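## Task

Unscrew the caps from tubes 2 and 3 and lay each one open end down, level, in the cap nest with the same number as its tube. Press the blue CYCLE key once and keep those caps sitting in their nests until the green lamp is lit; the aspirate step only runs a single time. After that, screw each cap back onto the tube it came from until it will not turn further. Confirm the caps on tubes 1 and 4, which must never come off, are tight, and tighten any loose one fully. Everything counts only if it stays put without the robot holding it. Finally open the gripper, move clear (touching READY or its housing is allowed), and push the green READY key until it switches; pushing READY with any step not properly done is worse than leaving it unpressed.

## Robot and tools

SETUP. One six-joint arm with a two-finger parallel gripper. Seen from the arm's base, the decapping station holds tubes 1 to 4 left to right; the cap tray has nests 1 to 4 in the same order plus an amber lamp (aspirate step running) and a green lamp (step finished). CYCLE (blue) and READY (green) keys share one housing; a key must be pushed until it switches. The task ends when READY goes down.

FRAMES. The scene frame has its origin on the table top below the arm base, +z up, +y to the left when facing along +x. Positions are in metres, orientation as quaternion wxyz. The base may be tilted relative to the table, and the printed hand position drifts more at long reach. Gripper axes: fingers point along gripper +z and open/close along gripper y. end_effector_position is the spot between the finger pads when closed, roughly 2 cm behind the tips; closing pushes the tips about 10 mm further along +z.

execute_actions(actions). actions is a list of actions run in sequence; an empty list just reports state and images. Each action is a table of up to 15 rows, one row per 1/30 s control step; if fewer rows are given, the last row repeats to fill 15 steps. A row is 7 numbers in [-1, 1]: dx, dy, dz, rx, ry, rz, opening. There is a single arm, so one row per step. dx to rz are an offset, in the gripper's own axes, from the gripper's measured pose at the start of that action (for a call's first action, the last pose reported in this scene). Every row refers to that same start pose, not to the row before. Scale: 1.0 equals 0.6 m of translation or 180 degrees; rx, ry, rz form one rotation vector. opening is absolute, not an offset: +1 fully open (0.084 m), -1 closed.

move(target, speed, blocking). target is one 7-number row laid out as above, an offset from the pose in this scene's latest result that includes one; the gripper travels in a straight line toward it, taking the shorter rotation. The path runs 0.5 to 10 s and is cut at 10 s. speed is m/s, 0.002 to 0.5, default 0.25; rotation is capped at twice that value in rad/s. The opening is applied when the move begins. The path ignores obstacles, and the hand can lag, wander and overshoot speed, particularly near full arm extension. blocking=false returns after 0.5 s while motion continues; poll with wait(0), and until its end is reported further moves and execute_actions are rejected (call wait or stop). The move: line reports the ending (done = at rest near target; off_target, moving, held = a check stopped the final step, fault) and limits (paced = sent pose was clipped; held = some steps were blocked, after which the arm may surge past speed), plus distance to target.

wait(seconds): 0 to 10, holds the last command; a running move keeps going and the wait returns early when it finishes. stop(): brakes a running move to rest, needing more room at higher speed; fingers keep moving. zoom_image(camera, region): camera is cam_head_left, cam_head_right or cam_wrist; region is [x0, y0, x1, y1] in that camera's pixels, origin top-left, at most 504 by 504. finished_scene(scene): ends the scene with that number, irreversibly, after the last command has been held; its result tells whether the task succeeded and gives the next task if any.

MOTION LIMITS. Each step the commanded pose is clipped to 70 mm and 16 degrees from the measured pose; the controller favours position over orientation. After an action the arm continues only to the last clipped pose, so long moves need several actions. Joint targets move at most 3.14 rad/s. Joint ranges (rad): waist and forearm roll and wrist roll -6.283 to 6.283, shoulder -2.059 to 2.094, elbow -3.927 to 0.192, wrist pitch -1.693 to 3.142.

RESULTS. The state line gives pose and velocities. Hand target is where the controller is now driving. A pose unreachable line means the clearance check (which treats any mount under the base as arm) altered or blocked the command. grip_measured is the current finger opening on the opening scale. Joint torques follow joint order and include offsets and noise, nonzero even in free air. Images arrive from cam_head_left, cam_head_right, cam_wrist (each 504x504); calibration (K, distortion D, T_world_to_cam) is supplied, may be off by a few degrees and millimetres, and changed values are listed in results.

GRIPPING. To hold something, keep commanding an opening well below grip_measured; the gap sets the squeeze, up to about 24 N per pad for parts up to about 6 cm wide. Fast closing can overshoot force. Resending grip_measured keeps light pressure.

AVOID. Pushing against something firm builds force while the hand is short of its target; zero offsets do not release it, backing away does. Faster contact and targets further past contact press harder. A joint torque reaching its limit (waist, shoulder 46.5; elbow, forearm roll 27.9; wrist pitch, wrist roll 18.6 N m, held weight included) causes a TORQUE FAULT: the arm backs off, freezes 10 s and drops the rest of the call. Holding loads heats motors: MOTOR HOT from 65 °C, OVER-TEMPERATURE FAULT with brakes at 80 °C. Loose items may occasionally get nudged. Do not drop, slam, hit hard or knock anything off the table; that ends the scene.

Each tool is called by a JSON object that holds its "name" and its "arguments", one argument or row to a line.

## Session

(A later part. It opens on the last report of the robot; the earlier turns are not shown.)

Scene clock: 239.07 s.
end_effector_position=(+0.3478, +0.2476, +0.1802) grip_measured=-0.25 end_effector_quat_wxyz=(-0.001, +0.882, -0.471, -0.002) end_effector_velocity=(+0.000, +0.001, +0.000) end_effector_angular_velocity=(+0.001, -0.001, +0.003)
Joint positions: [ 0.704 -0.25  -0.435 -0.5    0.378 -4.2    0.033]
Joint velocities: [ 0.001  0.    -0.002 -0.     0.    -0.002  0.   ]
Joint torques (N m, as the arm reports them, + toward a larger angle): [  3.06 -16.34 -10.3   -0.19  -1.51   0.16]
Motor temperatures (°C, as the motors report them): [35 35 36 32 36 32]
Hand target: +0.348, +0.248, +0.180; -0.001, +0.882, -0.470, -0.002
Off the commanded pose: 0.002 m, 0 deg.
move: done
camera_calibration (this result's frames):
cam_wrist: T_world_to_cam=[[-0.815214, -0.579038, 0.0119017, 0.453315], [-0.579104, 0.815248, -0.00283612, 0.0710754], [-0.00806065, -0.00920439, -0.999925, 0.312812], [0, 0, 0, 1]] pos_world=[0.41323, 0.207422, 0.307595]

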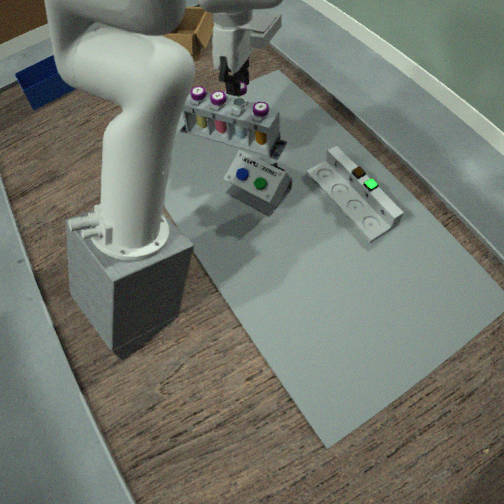

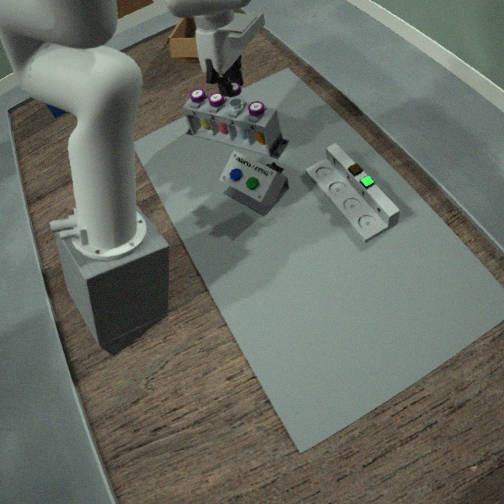

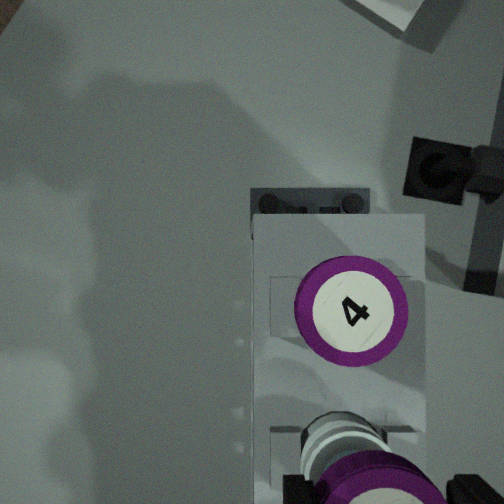

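{"name": "move", "arguments": {
  "target": [-0.0006,0,0.051,0,0,0,-0.6],
  "speed": 0.05
}}

{"name": "move", "arguments": {
  "target": [0,0,0.018,0,0,0,-0.6],
  "speed": 0.01
}}

{"name": "move", "arguments": {
  "target": [0,0,0,0,0,0,-0.05]
}}

{"name": "move", "arguments": {
  "target": [0.0008,0,0.01,0,0,0,-0.05],
  "speed": 0.02
}}

{"name": "move", "arguments": {
  "target": [0,0,0,0,0,0,-0.6]
}}

{"name": "move", "arguments": {
  "target": [0,0,0.002,0,0,0.8,-0.6],
  "speed": 0.5
}}

{"name": "move", "arguments": {
  "target": [0,0,0.002,0,0,0.8,-0.6],
  "speed": 0.5
}}

{"name": "move", "arguments": {
  "target": [0,0,0.002,0,0,0.8,-0.6],
  "speed": 0.5
}}

{"name": "move", "arguments": {
  "target": [0,0,0,0,0,0.6,-0.6],
  "speed": 0.5
}}

{"name": "move", "arguments": {
  "target": [0,0,0,0,0,0.15,-0.6],
  "speed": 0.5
}}

Scene clock: 248.27 s.
end_effector_position=(+0.3477, +0.2480, +0.1497) grip_measured=-0.25 end_effector_quat_wxyz=(-0.001, +0.882, -0.471, -0.002) end_effector_velocity=(+0.000, +0.001, +0.000) end_effector_angular_velocity=(+0.001, -0.002, +0.000)
Joint positions: [ 0.662 -0.126 -0.462 -0.625  0.282 -4.103  0.033]
Joint velocities: [ 0.001  0.    -0.001 -0.006 -0.001  0.006 -0.   ]
Joint torques (N m, as the arm reports them, + toward a larger angle): [  3.24 -17.57  -8.65  -0.31  -1.4    0.03]
Motor temperatures (°C, as the motors report them): [35 35 37 32 36 32]
Hand target: +0.348, +0.248, +0.150; -0.001, +0.882, -0.471, -0.002
Off the commanded pose: 0.000 m, 0 deg.
move: done
camera_calibration (this result's frames):
cam_wrist: T_world_to_cam=[[-0.815271, -0.578963, 0.0115931, 0.453838], [-0.579028, 0.815303, -0.00296606, 0.0705593], [-0.00773467, -0.00913088, -0.999928, 0.282206], [0, 0, 0, 1]] pos_world=[0.41304, 0.207805, 0.277134]

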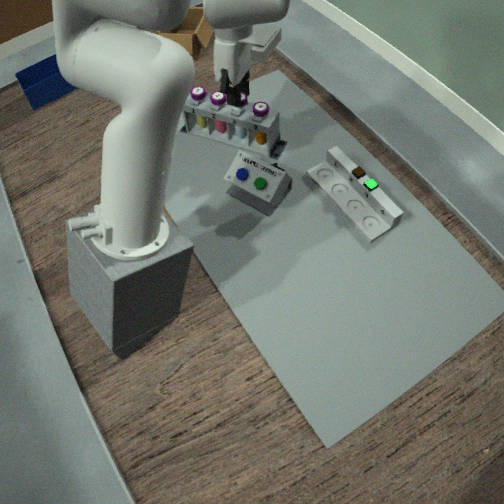

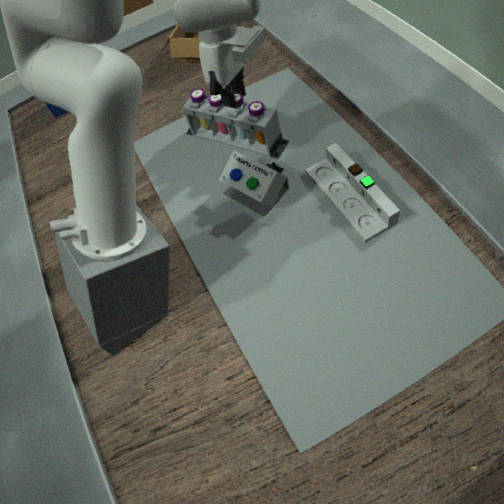

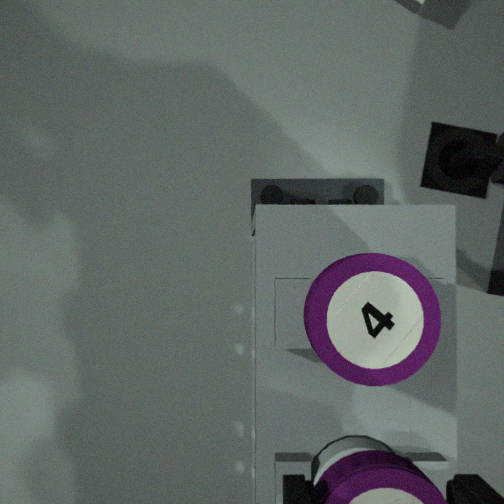

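Scene clock: 249.57 s.
end_effector_position=(+0.3474, +0.2481, +0.1392) grip_measured=-0.25 end_effector_quat_wxyz=(-0.001, +0.882, -0.470, -0.002) end_effector_velocity=(+0.000, +0.000, -0.001) end_effector_angular_velocity=(-0.000, +0.001, -0.001)
Joint positions: [ 0.647 -0.081 -0.476 -0.682  0.252 -4.058  0.033]
Joint velocities: [-0.001  0.005 -0.002 -0.003 -0.002  0.003 -0.001]
Joint torques (N m, as the arm reports them, + toward a larger angle): [ -1.6  -14.99 -10.58  -0.15  -0.99   0.14]
Motor temperatures (°C, as the motors report them): [35 35 37 32 36 32]
Hand target: +0.348, +0.248, +0.139; -0.001, +0.882, -0.471, -0.002
Off the commanded pose: 0.000 m, 0 deg.
move: done
camera_calibration (this result's frames):
cam_wrist: T_world_to_cam=[[-0.814923, -0.579457, 0.0113886, 0.453848], [-0.579518, 0.814954, -0.00280702, 0.0704737], [-0.00765464, -0.0088874, -0.999931, 0.27153], [0, 0, 0, 1]] pos_world=[0.41277, 0.207966, 0.26654]

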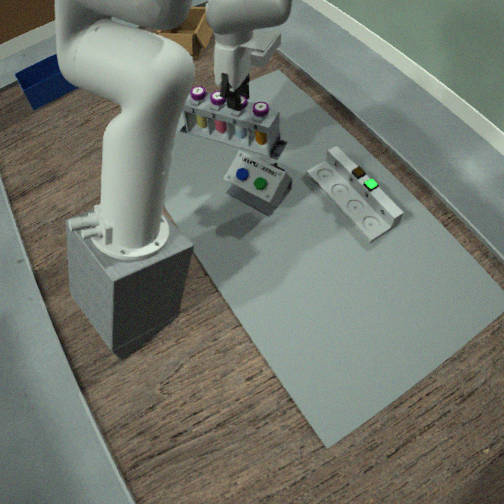

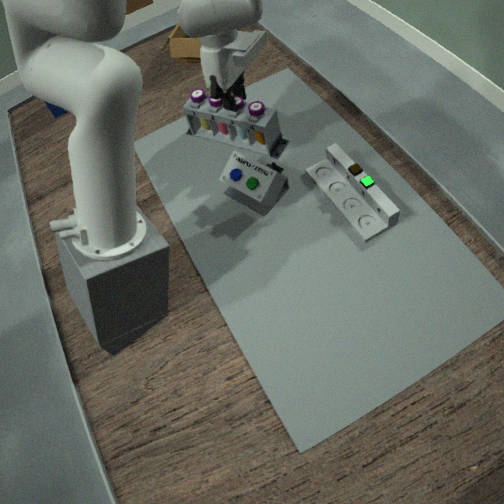

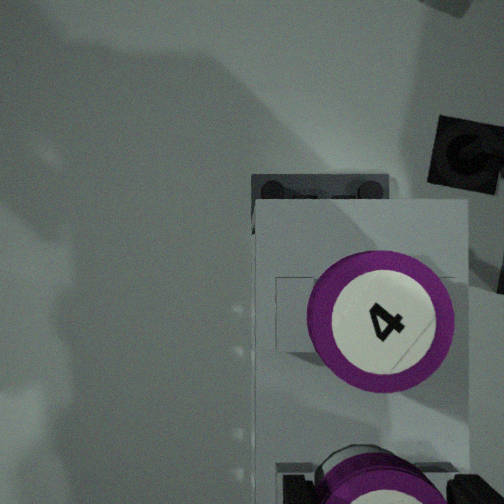

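Scene clock: 250.07 s.
end_effector_position=(+0.3475, +0.2480, +0.1391) grip_measured=-0.06 end_effector_quat_wxyz=(-0.001, +0.882, -0.471, -0.002) end_effector_velocity=(-0.001, +0.001, +0.000) end_effector_angular_velocity=(+0.002, +0.000, +0.002)
Joint positions: [ 0.646 -0.081 -0.476 -0.682  0.252 -4.058  0.041]
Joint velocities: [ 0.003 -0.001  0.001  0.    -0.001  0.    -0.   ]
Joint torques (N m, as the arm reports them, + toward a larger angle): [  3.36 -18.06  -8.25  -0.26  -1.45   0.12]
Motor temperatures (°C, as the motors report them): [35 35 37 32 36 32]
Hand target: +0.347, +0.248, +0.139; -0.001, +0.882, -0.470, -0.002
Off the commanded pose: 0.000 m, 0 deg.
move: done
camera_calibration (this result's frames):
cam_wrist: T_world_to_cam=[[-0.815113, -0.579188, 0.0115073, 0.45386], [-0.579252, 0.815143, -0.00297876, 0.0705165], [-0.00765488, -0.00909367, -0.999929, 0.271529], [0, 0, 0, 1]] pos_world=[0.412872, 0.207858, 0.266498]

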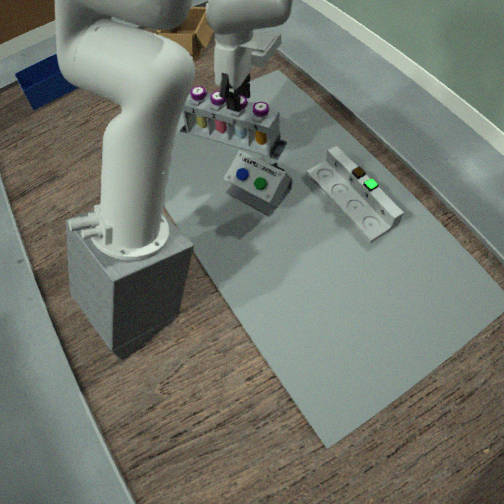

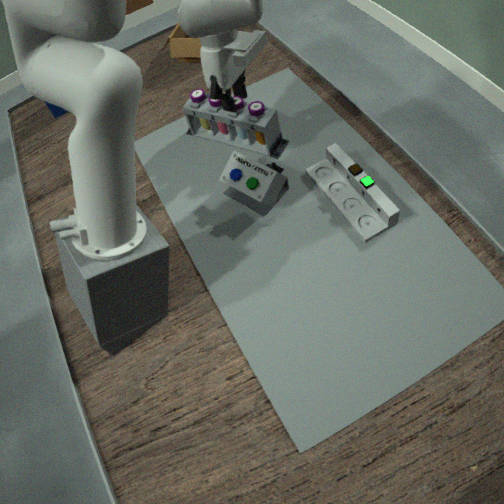

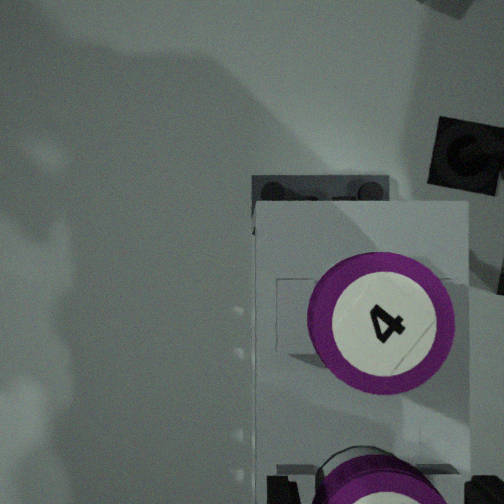

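Scene clock: 250.77 s.
end_effector_position=(+0.3478, +0.2476, +0.1331) grip_measured=-0.06 end_effector_quat_wxyz=(-0.001, +0.882, -0.471, -0.002) end_effector_velocity=(+0.001, +0.001, +0.000) end_effector_angular_velocity=(+0.002, -0.002, +0.000)
Joint positions: [ 0.636 -0.056 -0.485 -0.716  0.236 -4.033  0.041]
Joint velocities: [ 0.     0.001 -0.001 -0.004 -0.002  0.004  0.   ]
Joint torques (N m, as the arm reports them, + toward a larger angle): [  3.24 -18.25  -7.92  -0.2   -1.51   0.02]
Motor temperatures (°C, as the motors report them): [35 35 37 32 36 32]
Hand target: +0.348, +0.248, +0.133; -0.001, +0.882, -0.471, -0.002
Off the commanded pose: 0.000 m, 0 deg.
move: done
camera_calibration (this result's frames):
cam_wrist: T_world_to_cam=[[-0.815112, -0.579188, 0.0115786, 0.453889], [-0.579252, 0.815143, -0.00298575, 0.0709674], [-0.00770887, -0.00914062, -0.999929, 0.265569], [0, 0, 0, 1]] pos_world=[0.413126, 0.207466, 0.260507]

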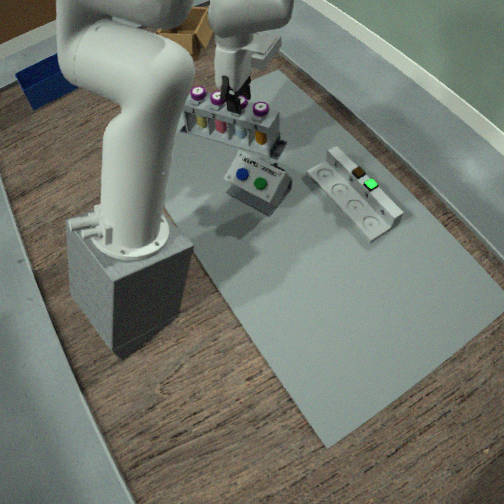

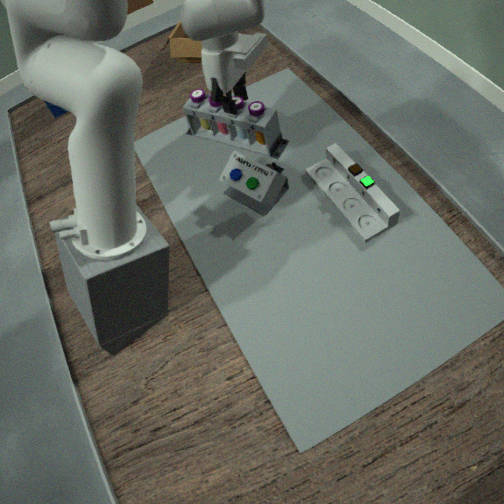

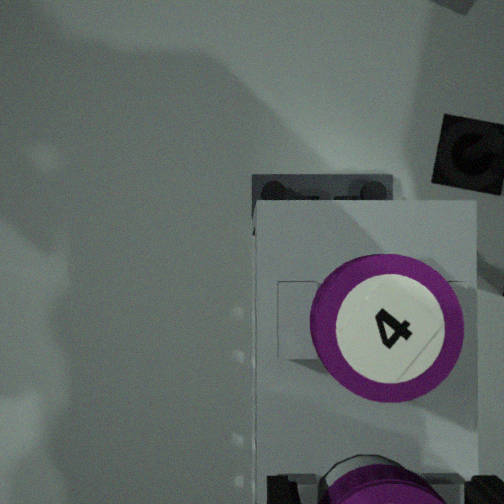

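Scene clock: 251.27 s.
end_effector_position=(+0.3478, +0.2476, +0.1331) grip_measured=-0.25 end_effector_quat_wxyz=(-0.001, +0.882, -0.471, -0.002) end_effector_velocity=(+0.000, +0.000, +0.000) end_effector_angular_velocity=(+0.000, +0.000, -0.000)
Joint positions: [ 0.636 -0.056 -0.485 -0.716  0.236 -4.033  0.033]
Joint velocities: [ 0. -0. -0.  0.  0. -0.  0.]
Joint torques (N m, as the arm reports them, + toward a larger angle): [  3.09 -18.41  -8.26  -0.15  -1.57   0.14]
Motor temperatures (°C, as the motors report them): [35 35 37 32 36 32]
Hand target: +0.348, +0.248, +0.133; -0.001, +0.882, -0.471, -0.002
Off the commanded pose: 0.000 m, 0 deg.
move: done
camera_calibration (this result's frames):
cam_wrist: T_world_to_cam=[[-0.815102, -0.579201, 0.011621, 0.453857], [-0.579265, 0.815134, -0.00299421, 0.0709713], [-0.00773844, -0.00917224, -0.999928, 0.265586], [0, 0, 0, 1]] pos_world=[0.413107, 0.207459, 0.260505]

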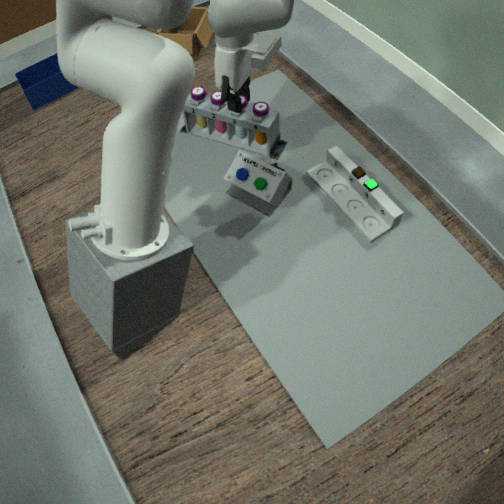

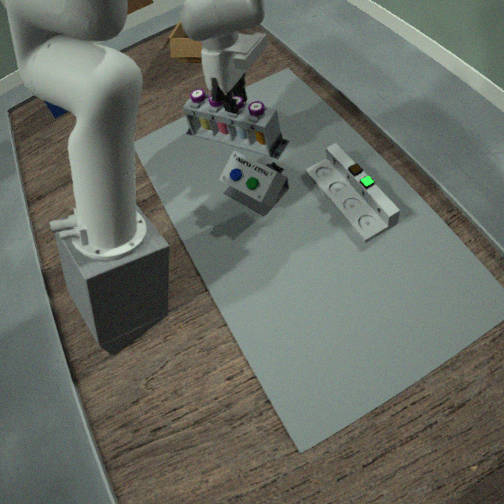

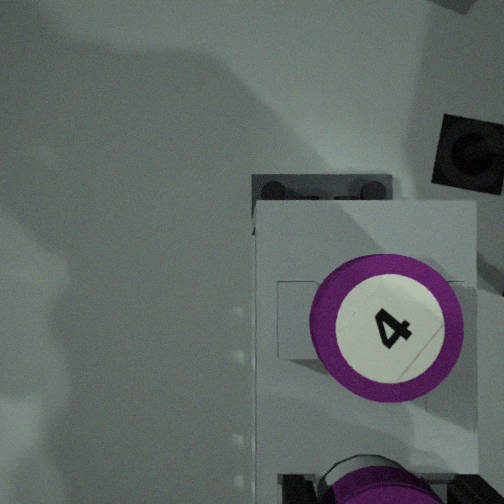

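Scene clock: 254.33 s.
end_effector_position=(+0.3478, +0.2474, +0.1319) grip_measured=-0.25 end_effector_quat_wxyz=(-0.002, +0.175, +0.985, +0.002) end_effector_velocity=(-0.000, +0.000, -0.000) end_effector_angular_velocity=(-0.002, -0.007, -0.005)
Joint positions: [ 0.634 -0.051 -0.487 -0.721  0.234 -1.516  0.033]
Joint velocities: [-0.     0.    -0.    -0.031  0.     0.034 -0.   ]
Joint torques (N m, as the arm reports them, + toward a larger angle): [  9.65 -15.52  -4.83  -0.12  -3.12   0.16]
Motor temperatures (°C, as the motors report them): [35 35 36 32 36 32]
Hand target: +0.348, +0.248, +0.132; -0.002, +0.175, +0.985, +0.002
Off the commanded pose: 0.000 m, 0 deg.
move: done
camera_calibration (this result's frames):
cam_wrist: T_world_to_cam=[[0.31889, 0.947681, 0.0144767, -0.318753], [0.947762, -0.318721, -0.0128307, -0.178111], [-0.00754539, 0.017812, -0.999813, 0.257581], [0, 0, 0, 1]] pos_world=[0.272397, 0.240721, 0.259862]

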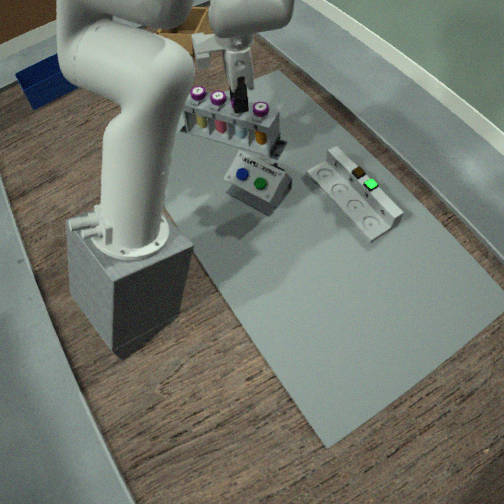

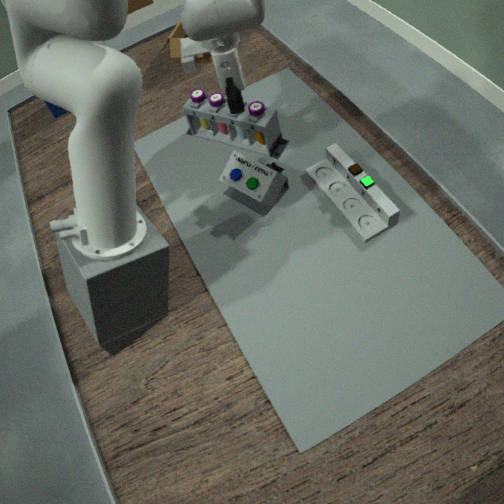

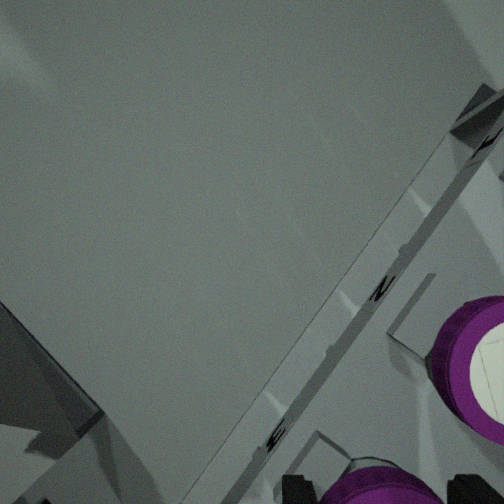

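Scene clock: 257.40 s.
end_effector_position=(+0.3476, +0.2474, +0.1306) grip_measured=-0.25 end_effector_quat_wxyz=(-0.002, +0.990, +0.138, -0.002) end_effector_velocity=(-0.000, -0.000, -0.000) end_effector_angular_velocity=(-0.002, -0.007, -0.005)
Joint positions: [ 0.632 -0.046 -0.489 -0.726  0.231  1.     0.033]
Joint velocities: [-0.001  0.    -0.    -0.032 -0.     0.035 -0.   ]
Joint torques (N m, as the arm reports them, + toward a larger angle): [  8.18 -16.92  -5.05  -0.14  -2.43   0.12]
Motor temperatures (°C, as the motors report them): [35 35 36 32 36 32]
Hand target: +0.348, +0.247, +0.131; -0.002, +0.990, +0.138, -0.002
Off the commanded pose: 0.000 m, 0 deg.
move: done
camera_calibration (this result's frames):
cam_wrist: T_world_to_cam=[[0.299859, -0.95396, 0.00662886, 0.159462], [-0.953958, -0.299895, -0.00524978, 0.477437], [0.00699604, -0.00474945, -0.999964, 0.256833], [0, 0, 0, 1]] pos_world=[0.405842, 0.296521, 0.258273]

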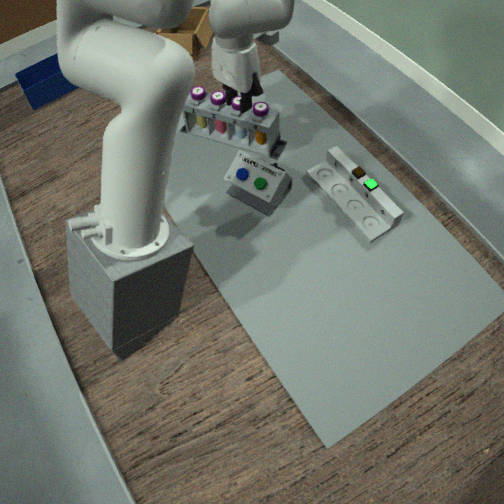

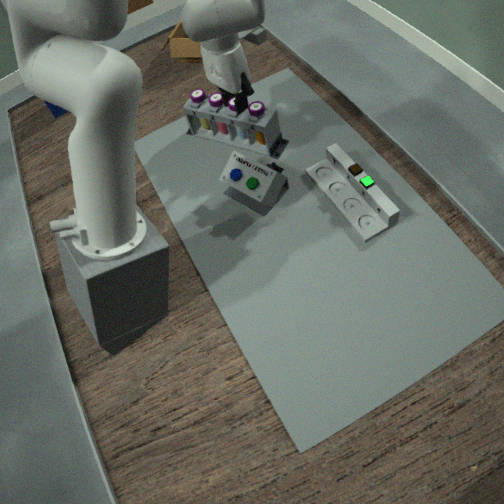

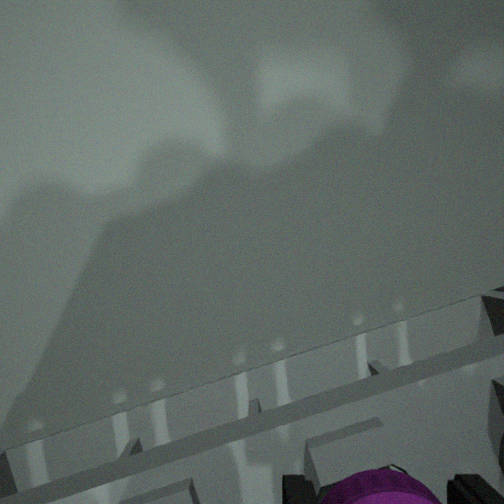

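Scene clock: 260.47 s.
end_effector_position=(+0.3476, +0.2473, +0.1293) grip_measured=-0.25 end_effector_quat_wxyz=(-0.001, -0.438, +0.899, +0.003) end_effector_velocity=(-0.000, +0.000, +0.000) end_effector_angular_velocity=(-0.001, -0.009, -0.004)
Joint positions: [ 0.63  -0.041 -0.49  -0.731  0.228  3.517  0.033]
Joint velocities: [ 0.    -0.001 -0.001 -0.034  0.     0.037  0.   ]
Joint torques (N m, as the arm reports them, + toward a larger angle): [  5.63 -16.33  -3.7   -0.11  -1.04   0.26]
Motor temperatures (°C, as the motors report them): [35 35 36 32 36 32]
Hand target: +0.348, +0.247, +0.129; -0.001, -0.438, +0.899, +0.003
Off the commanded pose: 0.000 m, 0 deg.
move: done
camera_calibration (this result's frames):
cam_wrist: T_world_to_cam=[[-0.80318, 0.595457, 0.0182474, 0.158097], [0.595416, 0.803376, -0.00820375, -0.333581], [-0.0195445, 0.0042757, -0.9998, 0.262537], [0, 0, 0, 1]] pos_world=[0.330731, 0.172729, 0.256863]

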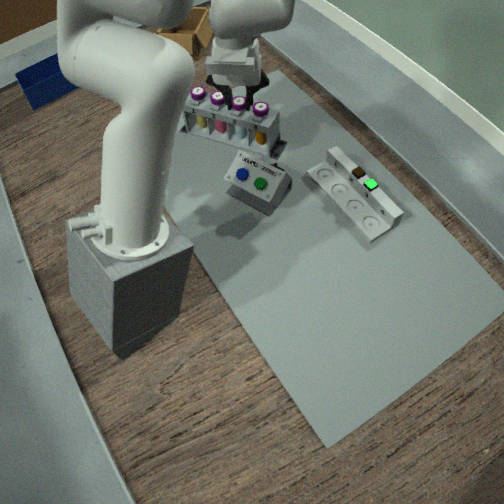

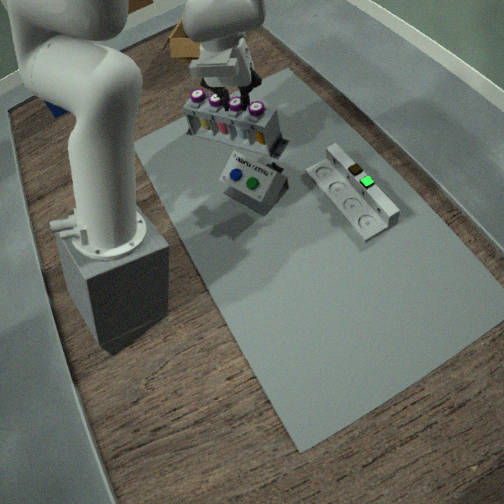

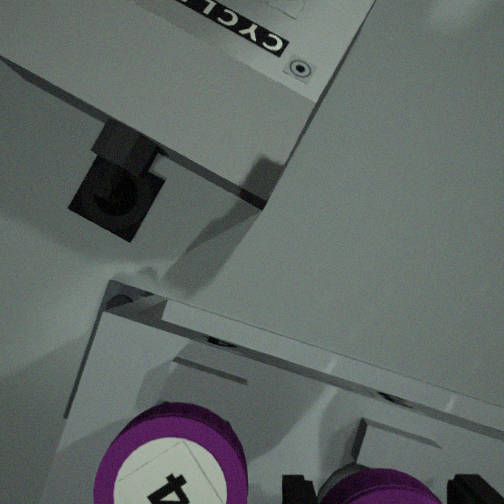

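Scene clock: 262.90 s.
end_effector_position=(+0.3477, +0.2474, +0.1294) grip_measured=-0.25 end_effector_quat_wxyz=(-0.003, +0.470, +0.883, +0.001) end_effector_velocity=(-0.001, +0.000, -0.001) end_effector_angular_velocity=(-0.003, -0.006, -0.005)
Joint positions: [ 0.63  -0.041 -0.491 -0.728  0.228  5.399  0.033]
Joint velocities: [-0.001  0.003 -0.001 -0.033 -0.001  0.036  0.   ]
Joint torques (N m, as the arm reports them, + toward a larger angle): [  2.15 -18.28  -7.01   0.12  -1.03   0.12]
Motor temperatures (°C, as the motors report them): [35 35 36 32 36 32]
Hand target: +0.348, +0.247, +0.129; -0.003, +0.470, +0.883, +0.000
Off the commanded pose: 0.000 m, 0 deg.
move: done
camera_calibration (this result's frames):
cam_wrist: T_world_to_cam=[[0.814375, 0.580255, 0.00992306, -0.399456], [0.580339, -0.814237, -0.014979, 0.0726209], [-0.000611895, 0.0179572, -0.999839, 0.252679], [0, 0, 0, 1]] pos_world=[0.283317, 0.28638, 0.25769]

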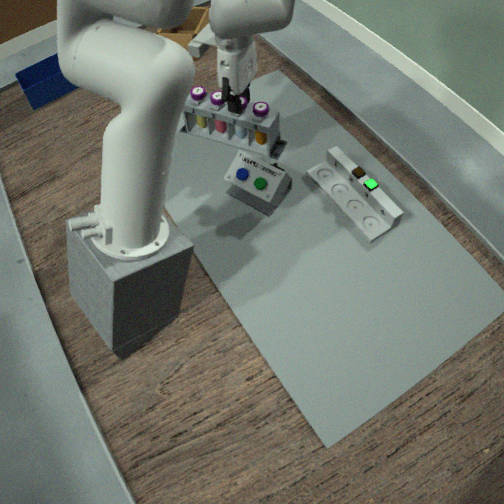

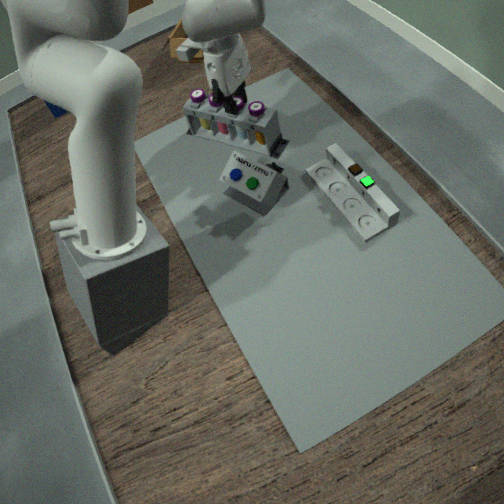

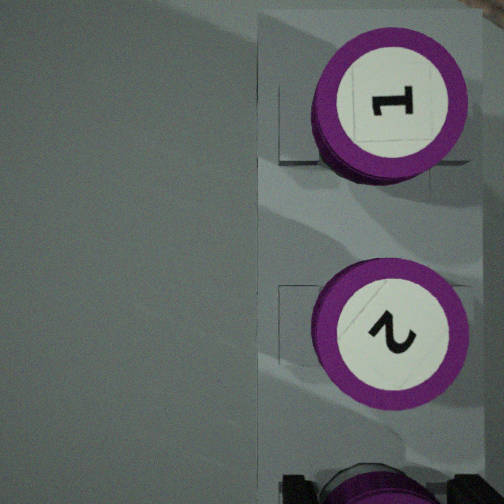

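Scene clock: 263.90 s.
end_effector_position=(+0.3478, +0.2476, +0.1295) grip_measured=-0.25 end_effector_quat_wxyz=(-0.004, +0.663, +0.749, -0.000) end_effector_velocity=(-0.000, +0.000, -0.000) end_effector_angular_velocity=(-0.001, -0.006, -0.004)
Joint positions: [ 0.631 -0.041 -0.491 -0.727  0.228  5.868  0.033]
Joint velocities: [-0.     0.001 -0.001 -0.027 -0.001  0.03  -0.   ]
Joint torques (N m, as the arm reports them, + toward a larger angle): [  2.87 -17.93  -6.22   0.1   -0.96   0.43]
Motor temperatures (°C, as the motors report them): [35 35 36 32 36 32]
Hand target: +0.348, +0.247, +0.129; -0.004, +0.663, +0.749, -0.000
Off the commanded pose: 0.000 m, 0 deg.
move: done
camera_calibration (this result's frames):
cam_wrist: T_world_to_cam=[[0.989002, 0.147738, 0.00691526, -0.352871], [0.147822, -0.988917, -0.0138259, 0.266171], [0.00479601, 0.0146961, -0.999881, 0.251681], [0, 0, 0, 1]] pos_world=[0.308438, 0.311655, 0.257771]

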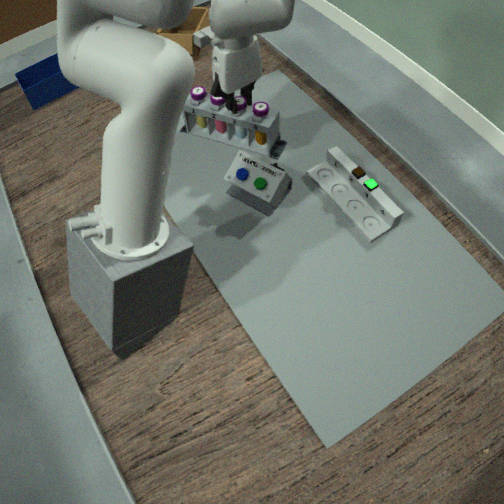

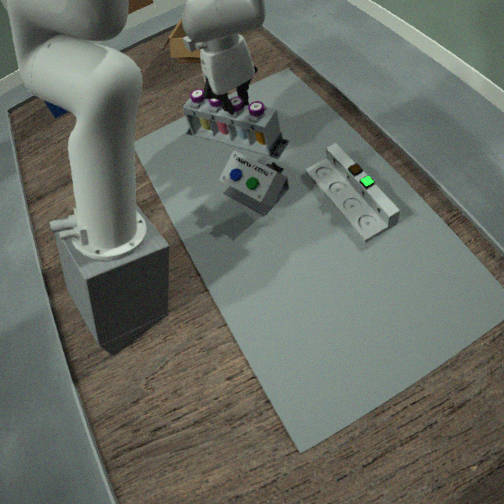

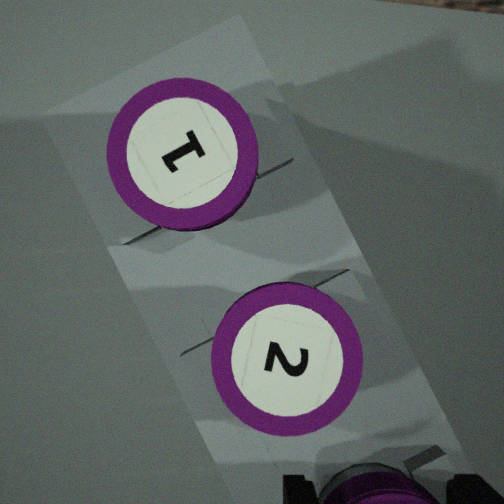

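{"name": "move", "arguments": {
  "target": [0,0,0,0,0,0,-0.05]
}}

{"name": "move", "arguments": {
  "target": [0,0,-0.08,0,0,0,-0.05],
  "speed": 0.1
}}

{"name": "move", "arguments": {
  "target": [-0.3,-0.146,0,0,0,-0.46,-1],
  "speed": 0.4
}}

{"name": "move", "arguments": {
  "target": [0,0,0.09,0,0,0,-1],
  "speed": 0.05
}}

Scene clock: 268.70 s.
end_effector_position=(+0.3477, +0.2475, +0.1295) grip_measured=-0.06 end_effector_quat_wxyz=(-0.004, +0.663, +0.749, -0.000) end_effector_velocity=(+0.000, -0.000, +0.000) end_effector_angular_velocity=(-0.000, -0.001, -0.000)
Joint positions: [ 0.631 -0.041 -0.491 -0.727  0.228  5.868  0.041]
Joint velocities: [-0.    -0.001 -0.    -0.     0.001 -0.     0.   ]
Joint torques (N m, as the arm reports them, + toward a larger angle): [  3.35 -18.23  -7.74  -0.24  -1.58   0.09]
Motor temperatures (°C, as the motors report them): [35 35 36 32 36 32]
Hand target: +0.348, +0.248, +0.129; -0.004, +0.663, +0.749, -0.000
Off the commanded pose: 0.000 m, 0 deg.
move: done
camera_calibration (this result's frames):
cam_wrist: T_world_to_cam=[[0.989006, 0.147715, 0.00683297, -0.352822], [0.147798, -0.988922, -0.0137566, 0.266143], [0.00472522, 0.0146153, -0.999882, 0.251704], [0, 0, 0, 1]] pos_world=[0.308418, 0.311633, 0.257746]

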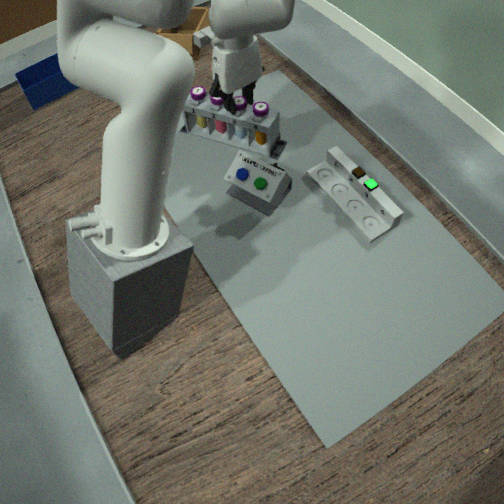

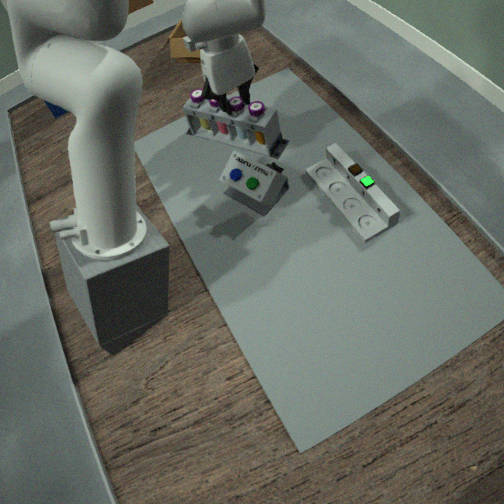

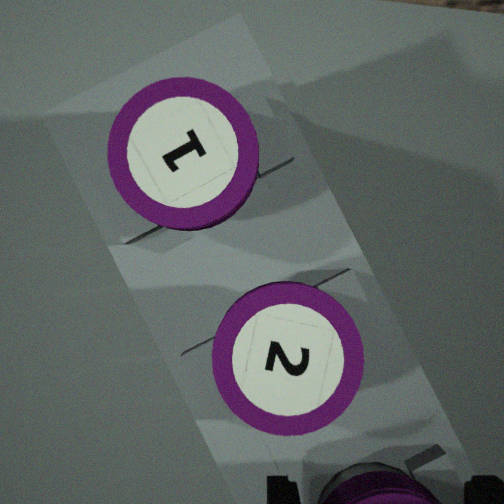

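Scene clock: 269.53 s.
end_effector_position=(+0.3477, +0.2473, +0.1772) grip_measured=-0.06 end_effector_quat_wxyz=(-0.004, +0.663, +0.749, -0.000) end_effector_velocity=(-0.000, -0.000, +0.000) end_effector_angular_velocity=(-0.001, +0.002, -0.000)
Joint positions: [ 0.7   -0.239 -0.437 -0.501  0.369  5.693  0.041]
Joint velocities: [ 0.001 -0.001 -0.001  0.005  0.003 -0.004 -0.   ]
Joint torques (N m, as the arm reports them, + toward a larger angle): [  3.08 -16.5  -10.32  -0.19  -1.53   0.1 ]
Motor temperatures (°C, as the motors report them): [35 35 36 32 36 32]
Hand target: +0.348, +0.247, +0.178; -0.004, +0.663, +0.749, -0.000
Off the commanded pose: 0.000 m, 0 deg.
move: done
camera_calibration (this result's frames):
cam_wrist: T_world_to_cam=[[0.988986, 0.147881, 0.00616006, -0.353039], [0.147952, -0.988901, -0.0135681, 0.266461], [0.00408523, 0.01433, -0.999889, 0.299745], [0, 0, 0, 1]] pos_world=[0.308502, 0.311415, 0.305502]

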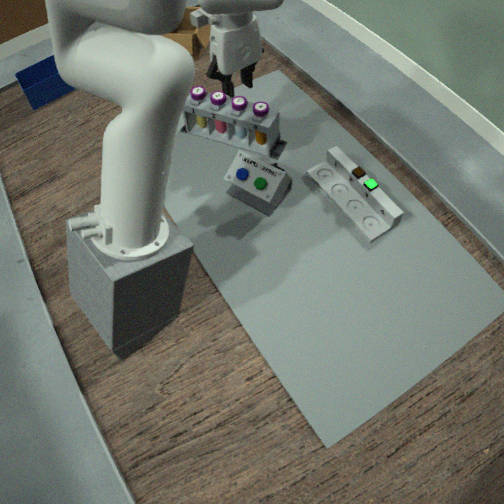

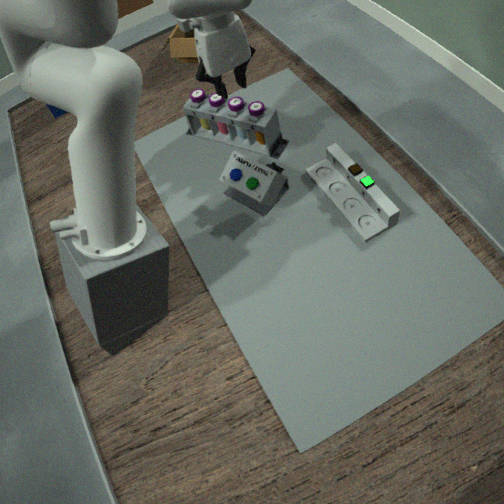

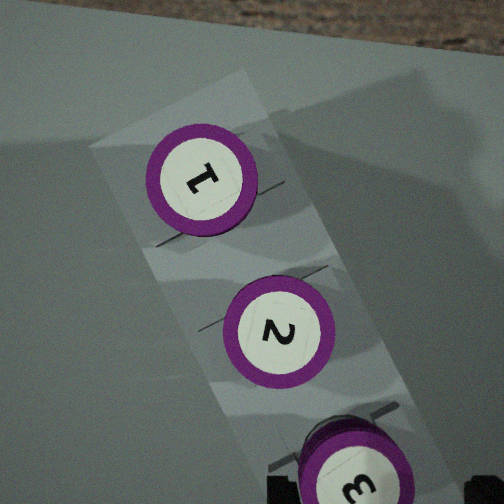

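Scene clock: 271.97 s.
end_effector_position=(+0.2834, +0.0572, +0.1775) grip_measured=-1.00 end_effector_quat_wxyz=(-0.002, +0.002, +1.000, +0.001) end_effector_velocity=(-0.000, -0.001, -0.000) end_effector_angular_velocity=(+0.006, +0.002, +0.002)
Joint positions: [ 0.239 -0.799  0.108 -0.032  0.301  3.374  0.   ]
Joint velocities: [-0.003 -0.002  0.001  0.024  0.002 -0.028  0.   ]
Joint torques (N m, as the arm reports them, + toward a larger angle): [  0.64  -4.84 -10.06  -0.23  -1.41   0.31]
Motor temperatures (°C, as the motors report them): [35 35 36 32 36 32]
Hand target: +0.283, +0.057, +0.178; -0.002, +0.002, +1.000, +0.001
Off the commanded pose: 0.001 m, 0 deg.
move: done
camera_calibration (this result's frames):
cam_wrist: T_world_to_cam=[[-0.0232847, 0.999641, 0.0132187, -0.0243723], [0.999658, 0.0234381, -0.0115692, -0.211609], [-0.0118749, 0.0129448, -0.999846, 0.307643], [0, 0, 0, 1]] pos_world=[0.214622, 0.0253409, 0.30547]

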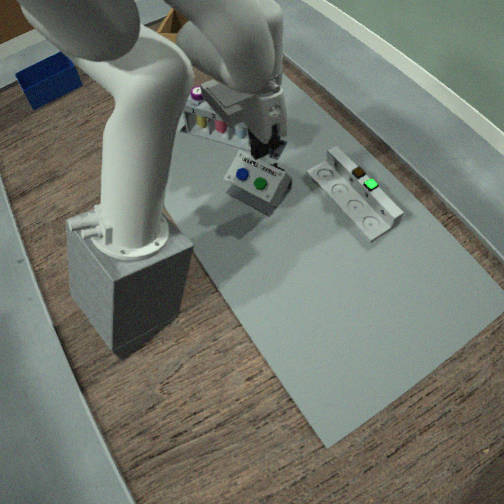

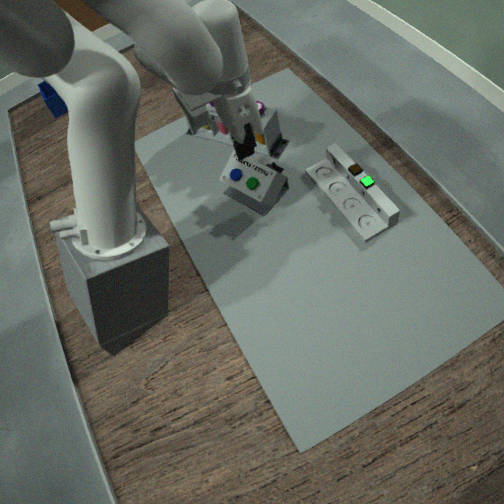

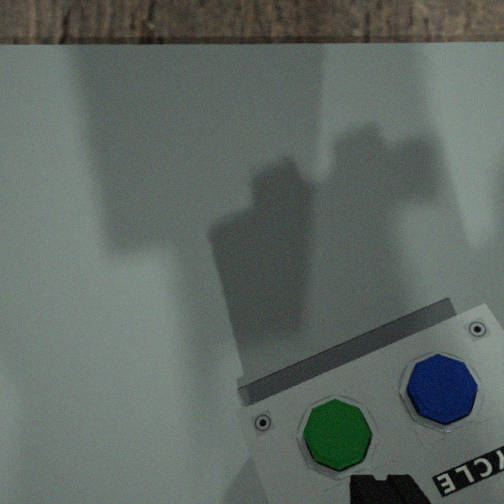

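Scene clock: 273.37 s.
end_effector_position=(+0.2834, +0.0566, +0.1236) grip_measured=-1.00 end_effector_quat_wxyz=(-0.003, +0.002, +1.000, +0.005) end_effector_velocity=(+0.000, +0.000, -0.000) end_effector_angular_velocity=(-0.000, -0.003, +0.001)
Joint positions: [ 0.196 -0.257  0.029 -0.1   -0.162  3.402  0.   ]
Joint velocities: [ 0.052  0.004  0.003  0.133 -0.009 -0.084  0.   ]
Joint torques (N m, as the arm reports them, + toward a larger angle): [  0.23 -10.07  -2.56  -0.21  -1.35   0.1 ]
Motor temperatures (°C, as the motors report them): [35 35 36 32 36 32]
Hand target: +0.283, +0.057, +0.123; -0.003, +0.002, +1.000, +0.005
Off the commanded pose: 0.001 m, 1 deg.
move: done
camera_calibration (this result's frames):
cam_wrist: T_world_to_cam=[[-0.0230673, 0.999488, 0.0221718, -0.0242383], [0.999626, 0.023385, -0.014179, -0.211853], [-0.0146902, 0.0218364, -0.999654, 0.253983], [0, 0, 0, 1]] pos_world=[0.214945, 0.023634, 0.251429]

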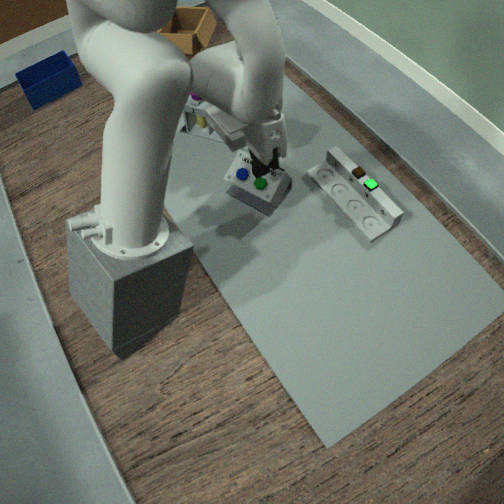

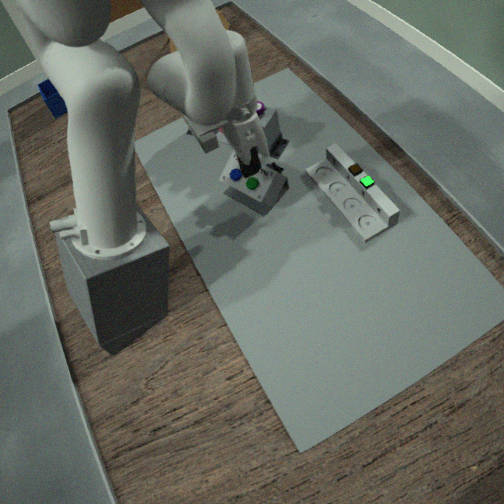

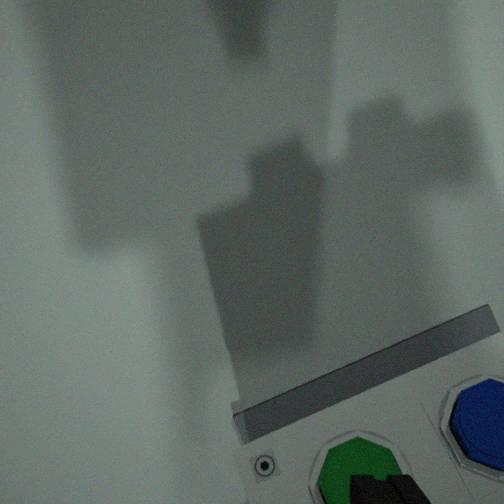

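{"name": "move", "arguments": {
  "target": [0,0,0.05,0,0,0,-1],
  "speed": 0.02
}}

{"name": "move", "arguments": {
  "target": [0,0,-0.04,0,0,0,-1],
  "speed": 0.05
}}

Scene clock: 276.57 s.
end_effector_position=(+0.2835, +0.0568, +0.0937) grip_measured=-1.00 end_effector_quat_wxyz=(-0.003, +0.002, +1.000, +0.005) end_effector_velocity=(-0.000, -0.000, -0.000) end_effector_angular_velocity=(-0.000, +0.001, +0.000)
Joint positions: [ 0.232  0.002 -0.037 -0.006 -0.355  3.342  0.   ]
Joint velocities: [ 0.     0.001  0.     0.    -0.    -0.     0.   ]
Joint torques (N m, as the arm reports them, + toward a larger angle): no reading
Motor temperatures (°C, as the motors report them): [35 35 36 32 36 32]
move: unfinished (the scene ended)
camera_calibration (this result's frames):
cam_wrist: T_world_to_cam=[[-0.0232897, 0.999493, 0.0217126, -0.0237161], [0.999636, 0.0235771, -0.0130784, -0.212557], [-0.0135837, 0.0214001, -0.999679, 0.223821], [0, 0, 0, 1]] pos_world=[0.214967, 0.0239258, 0.221485]
The task's run has ended: the event that ends the task has happened.

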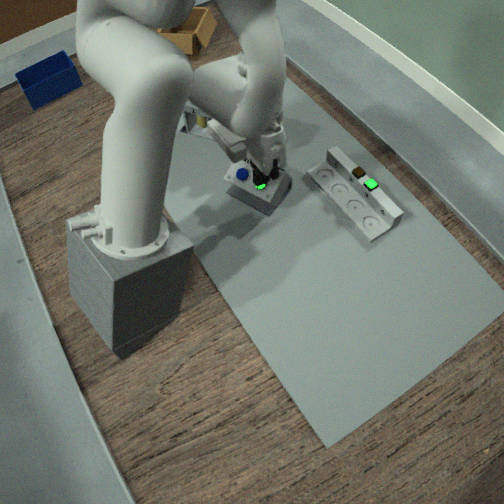

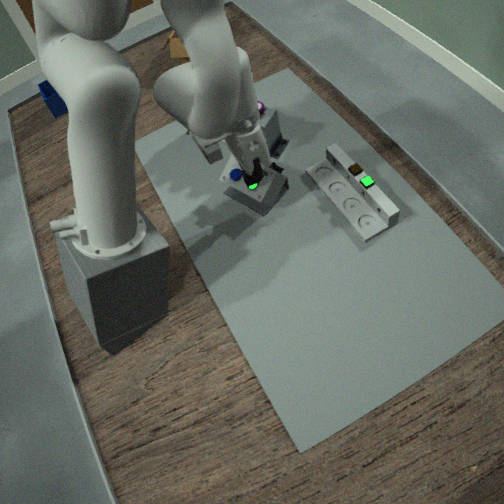

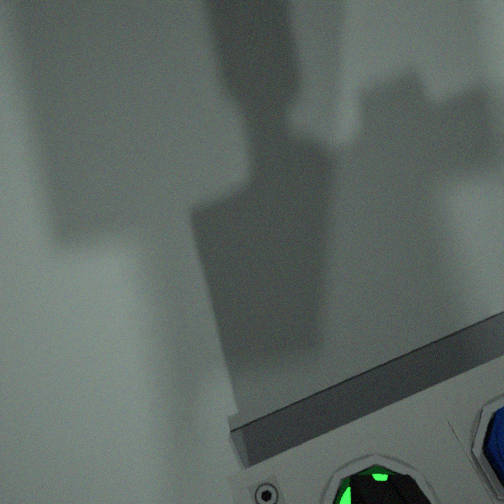

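The task's run has ended: the event that ends the task has happened. Episode already finished.

{"name": "finished_scene", "arguments": {
  "scene": 2
}}

The scene is finished: the task was done.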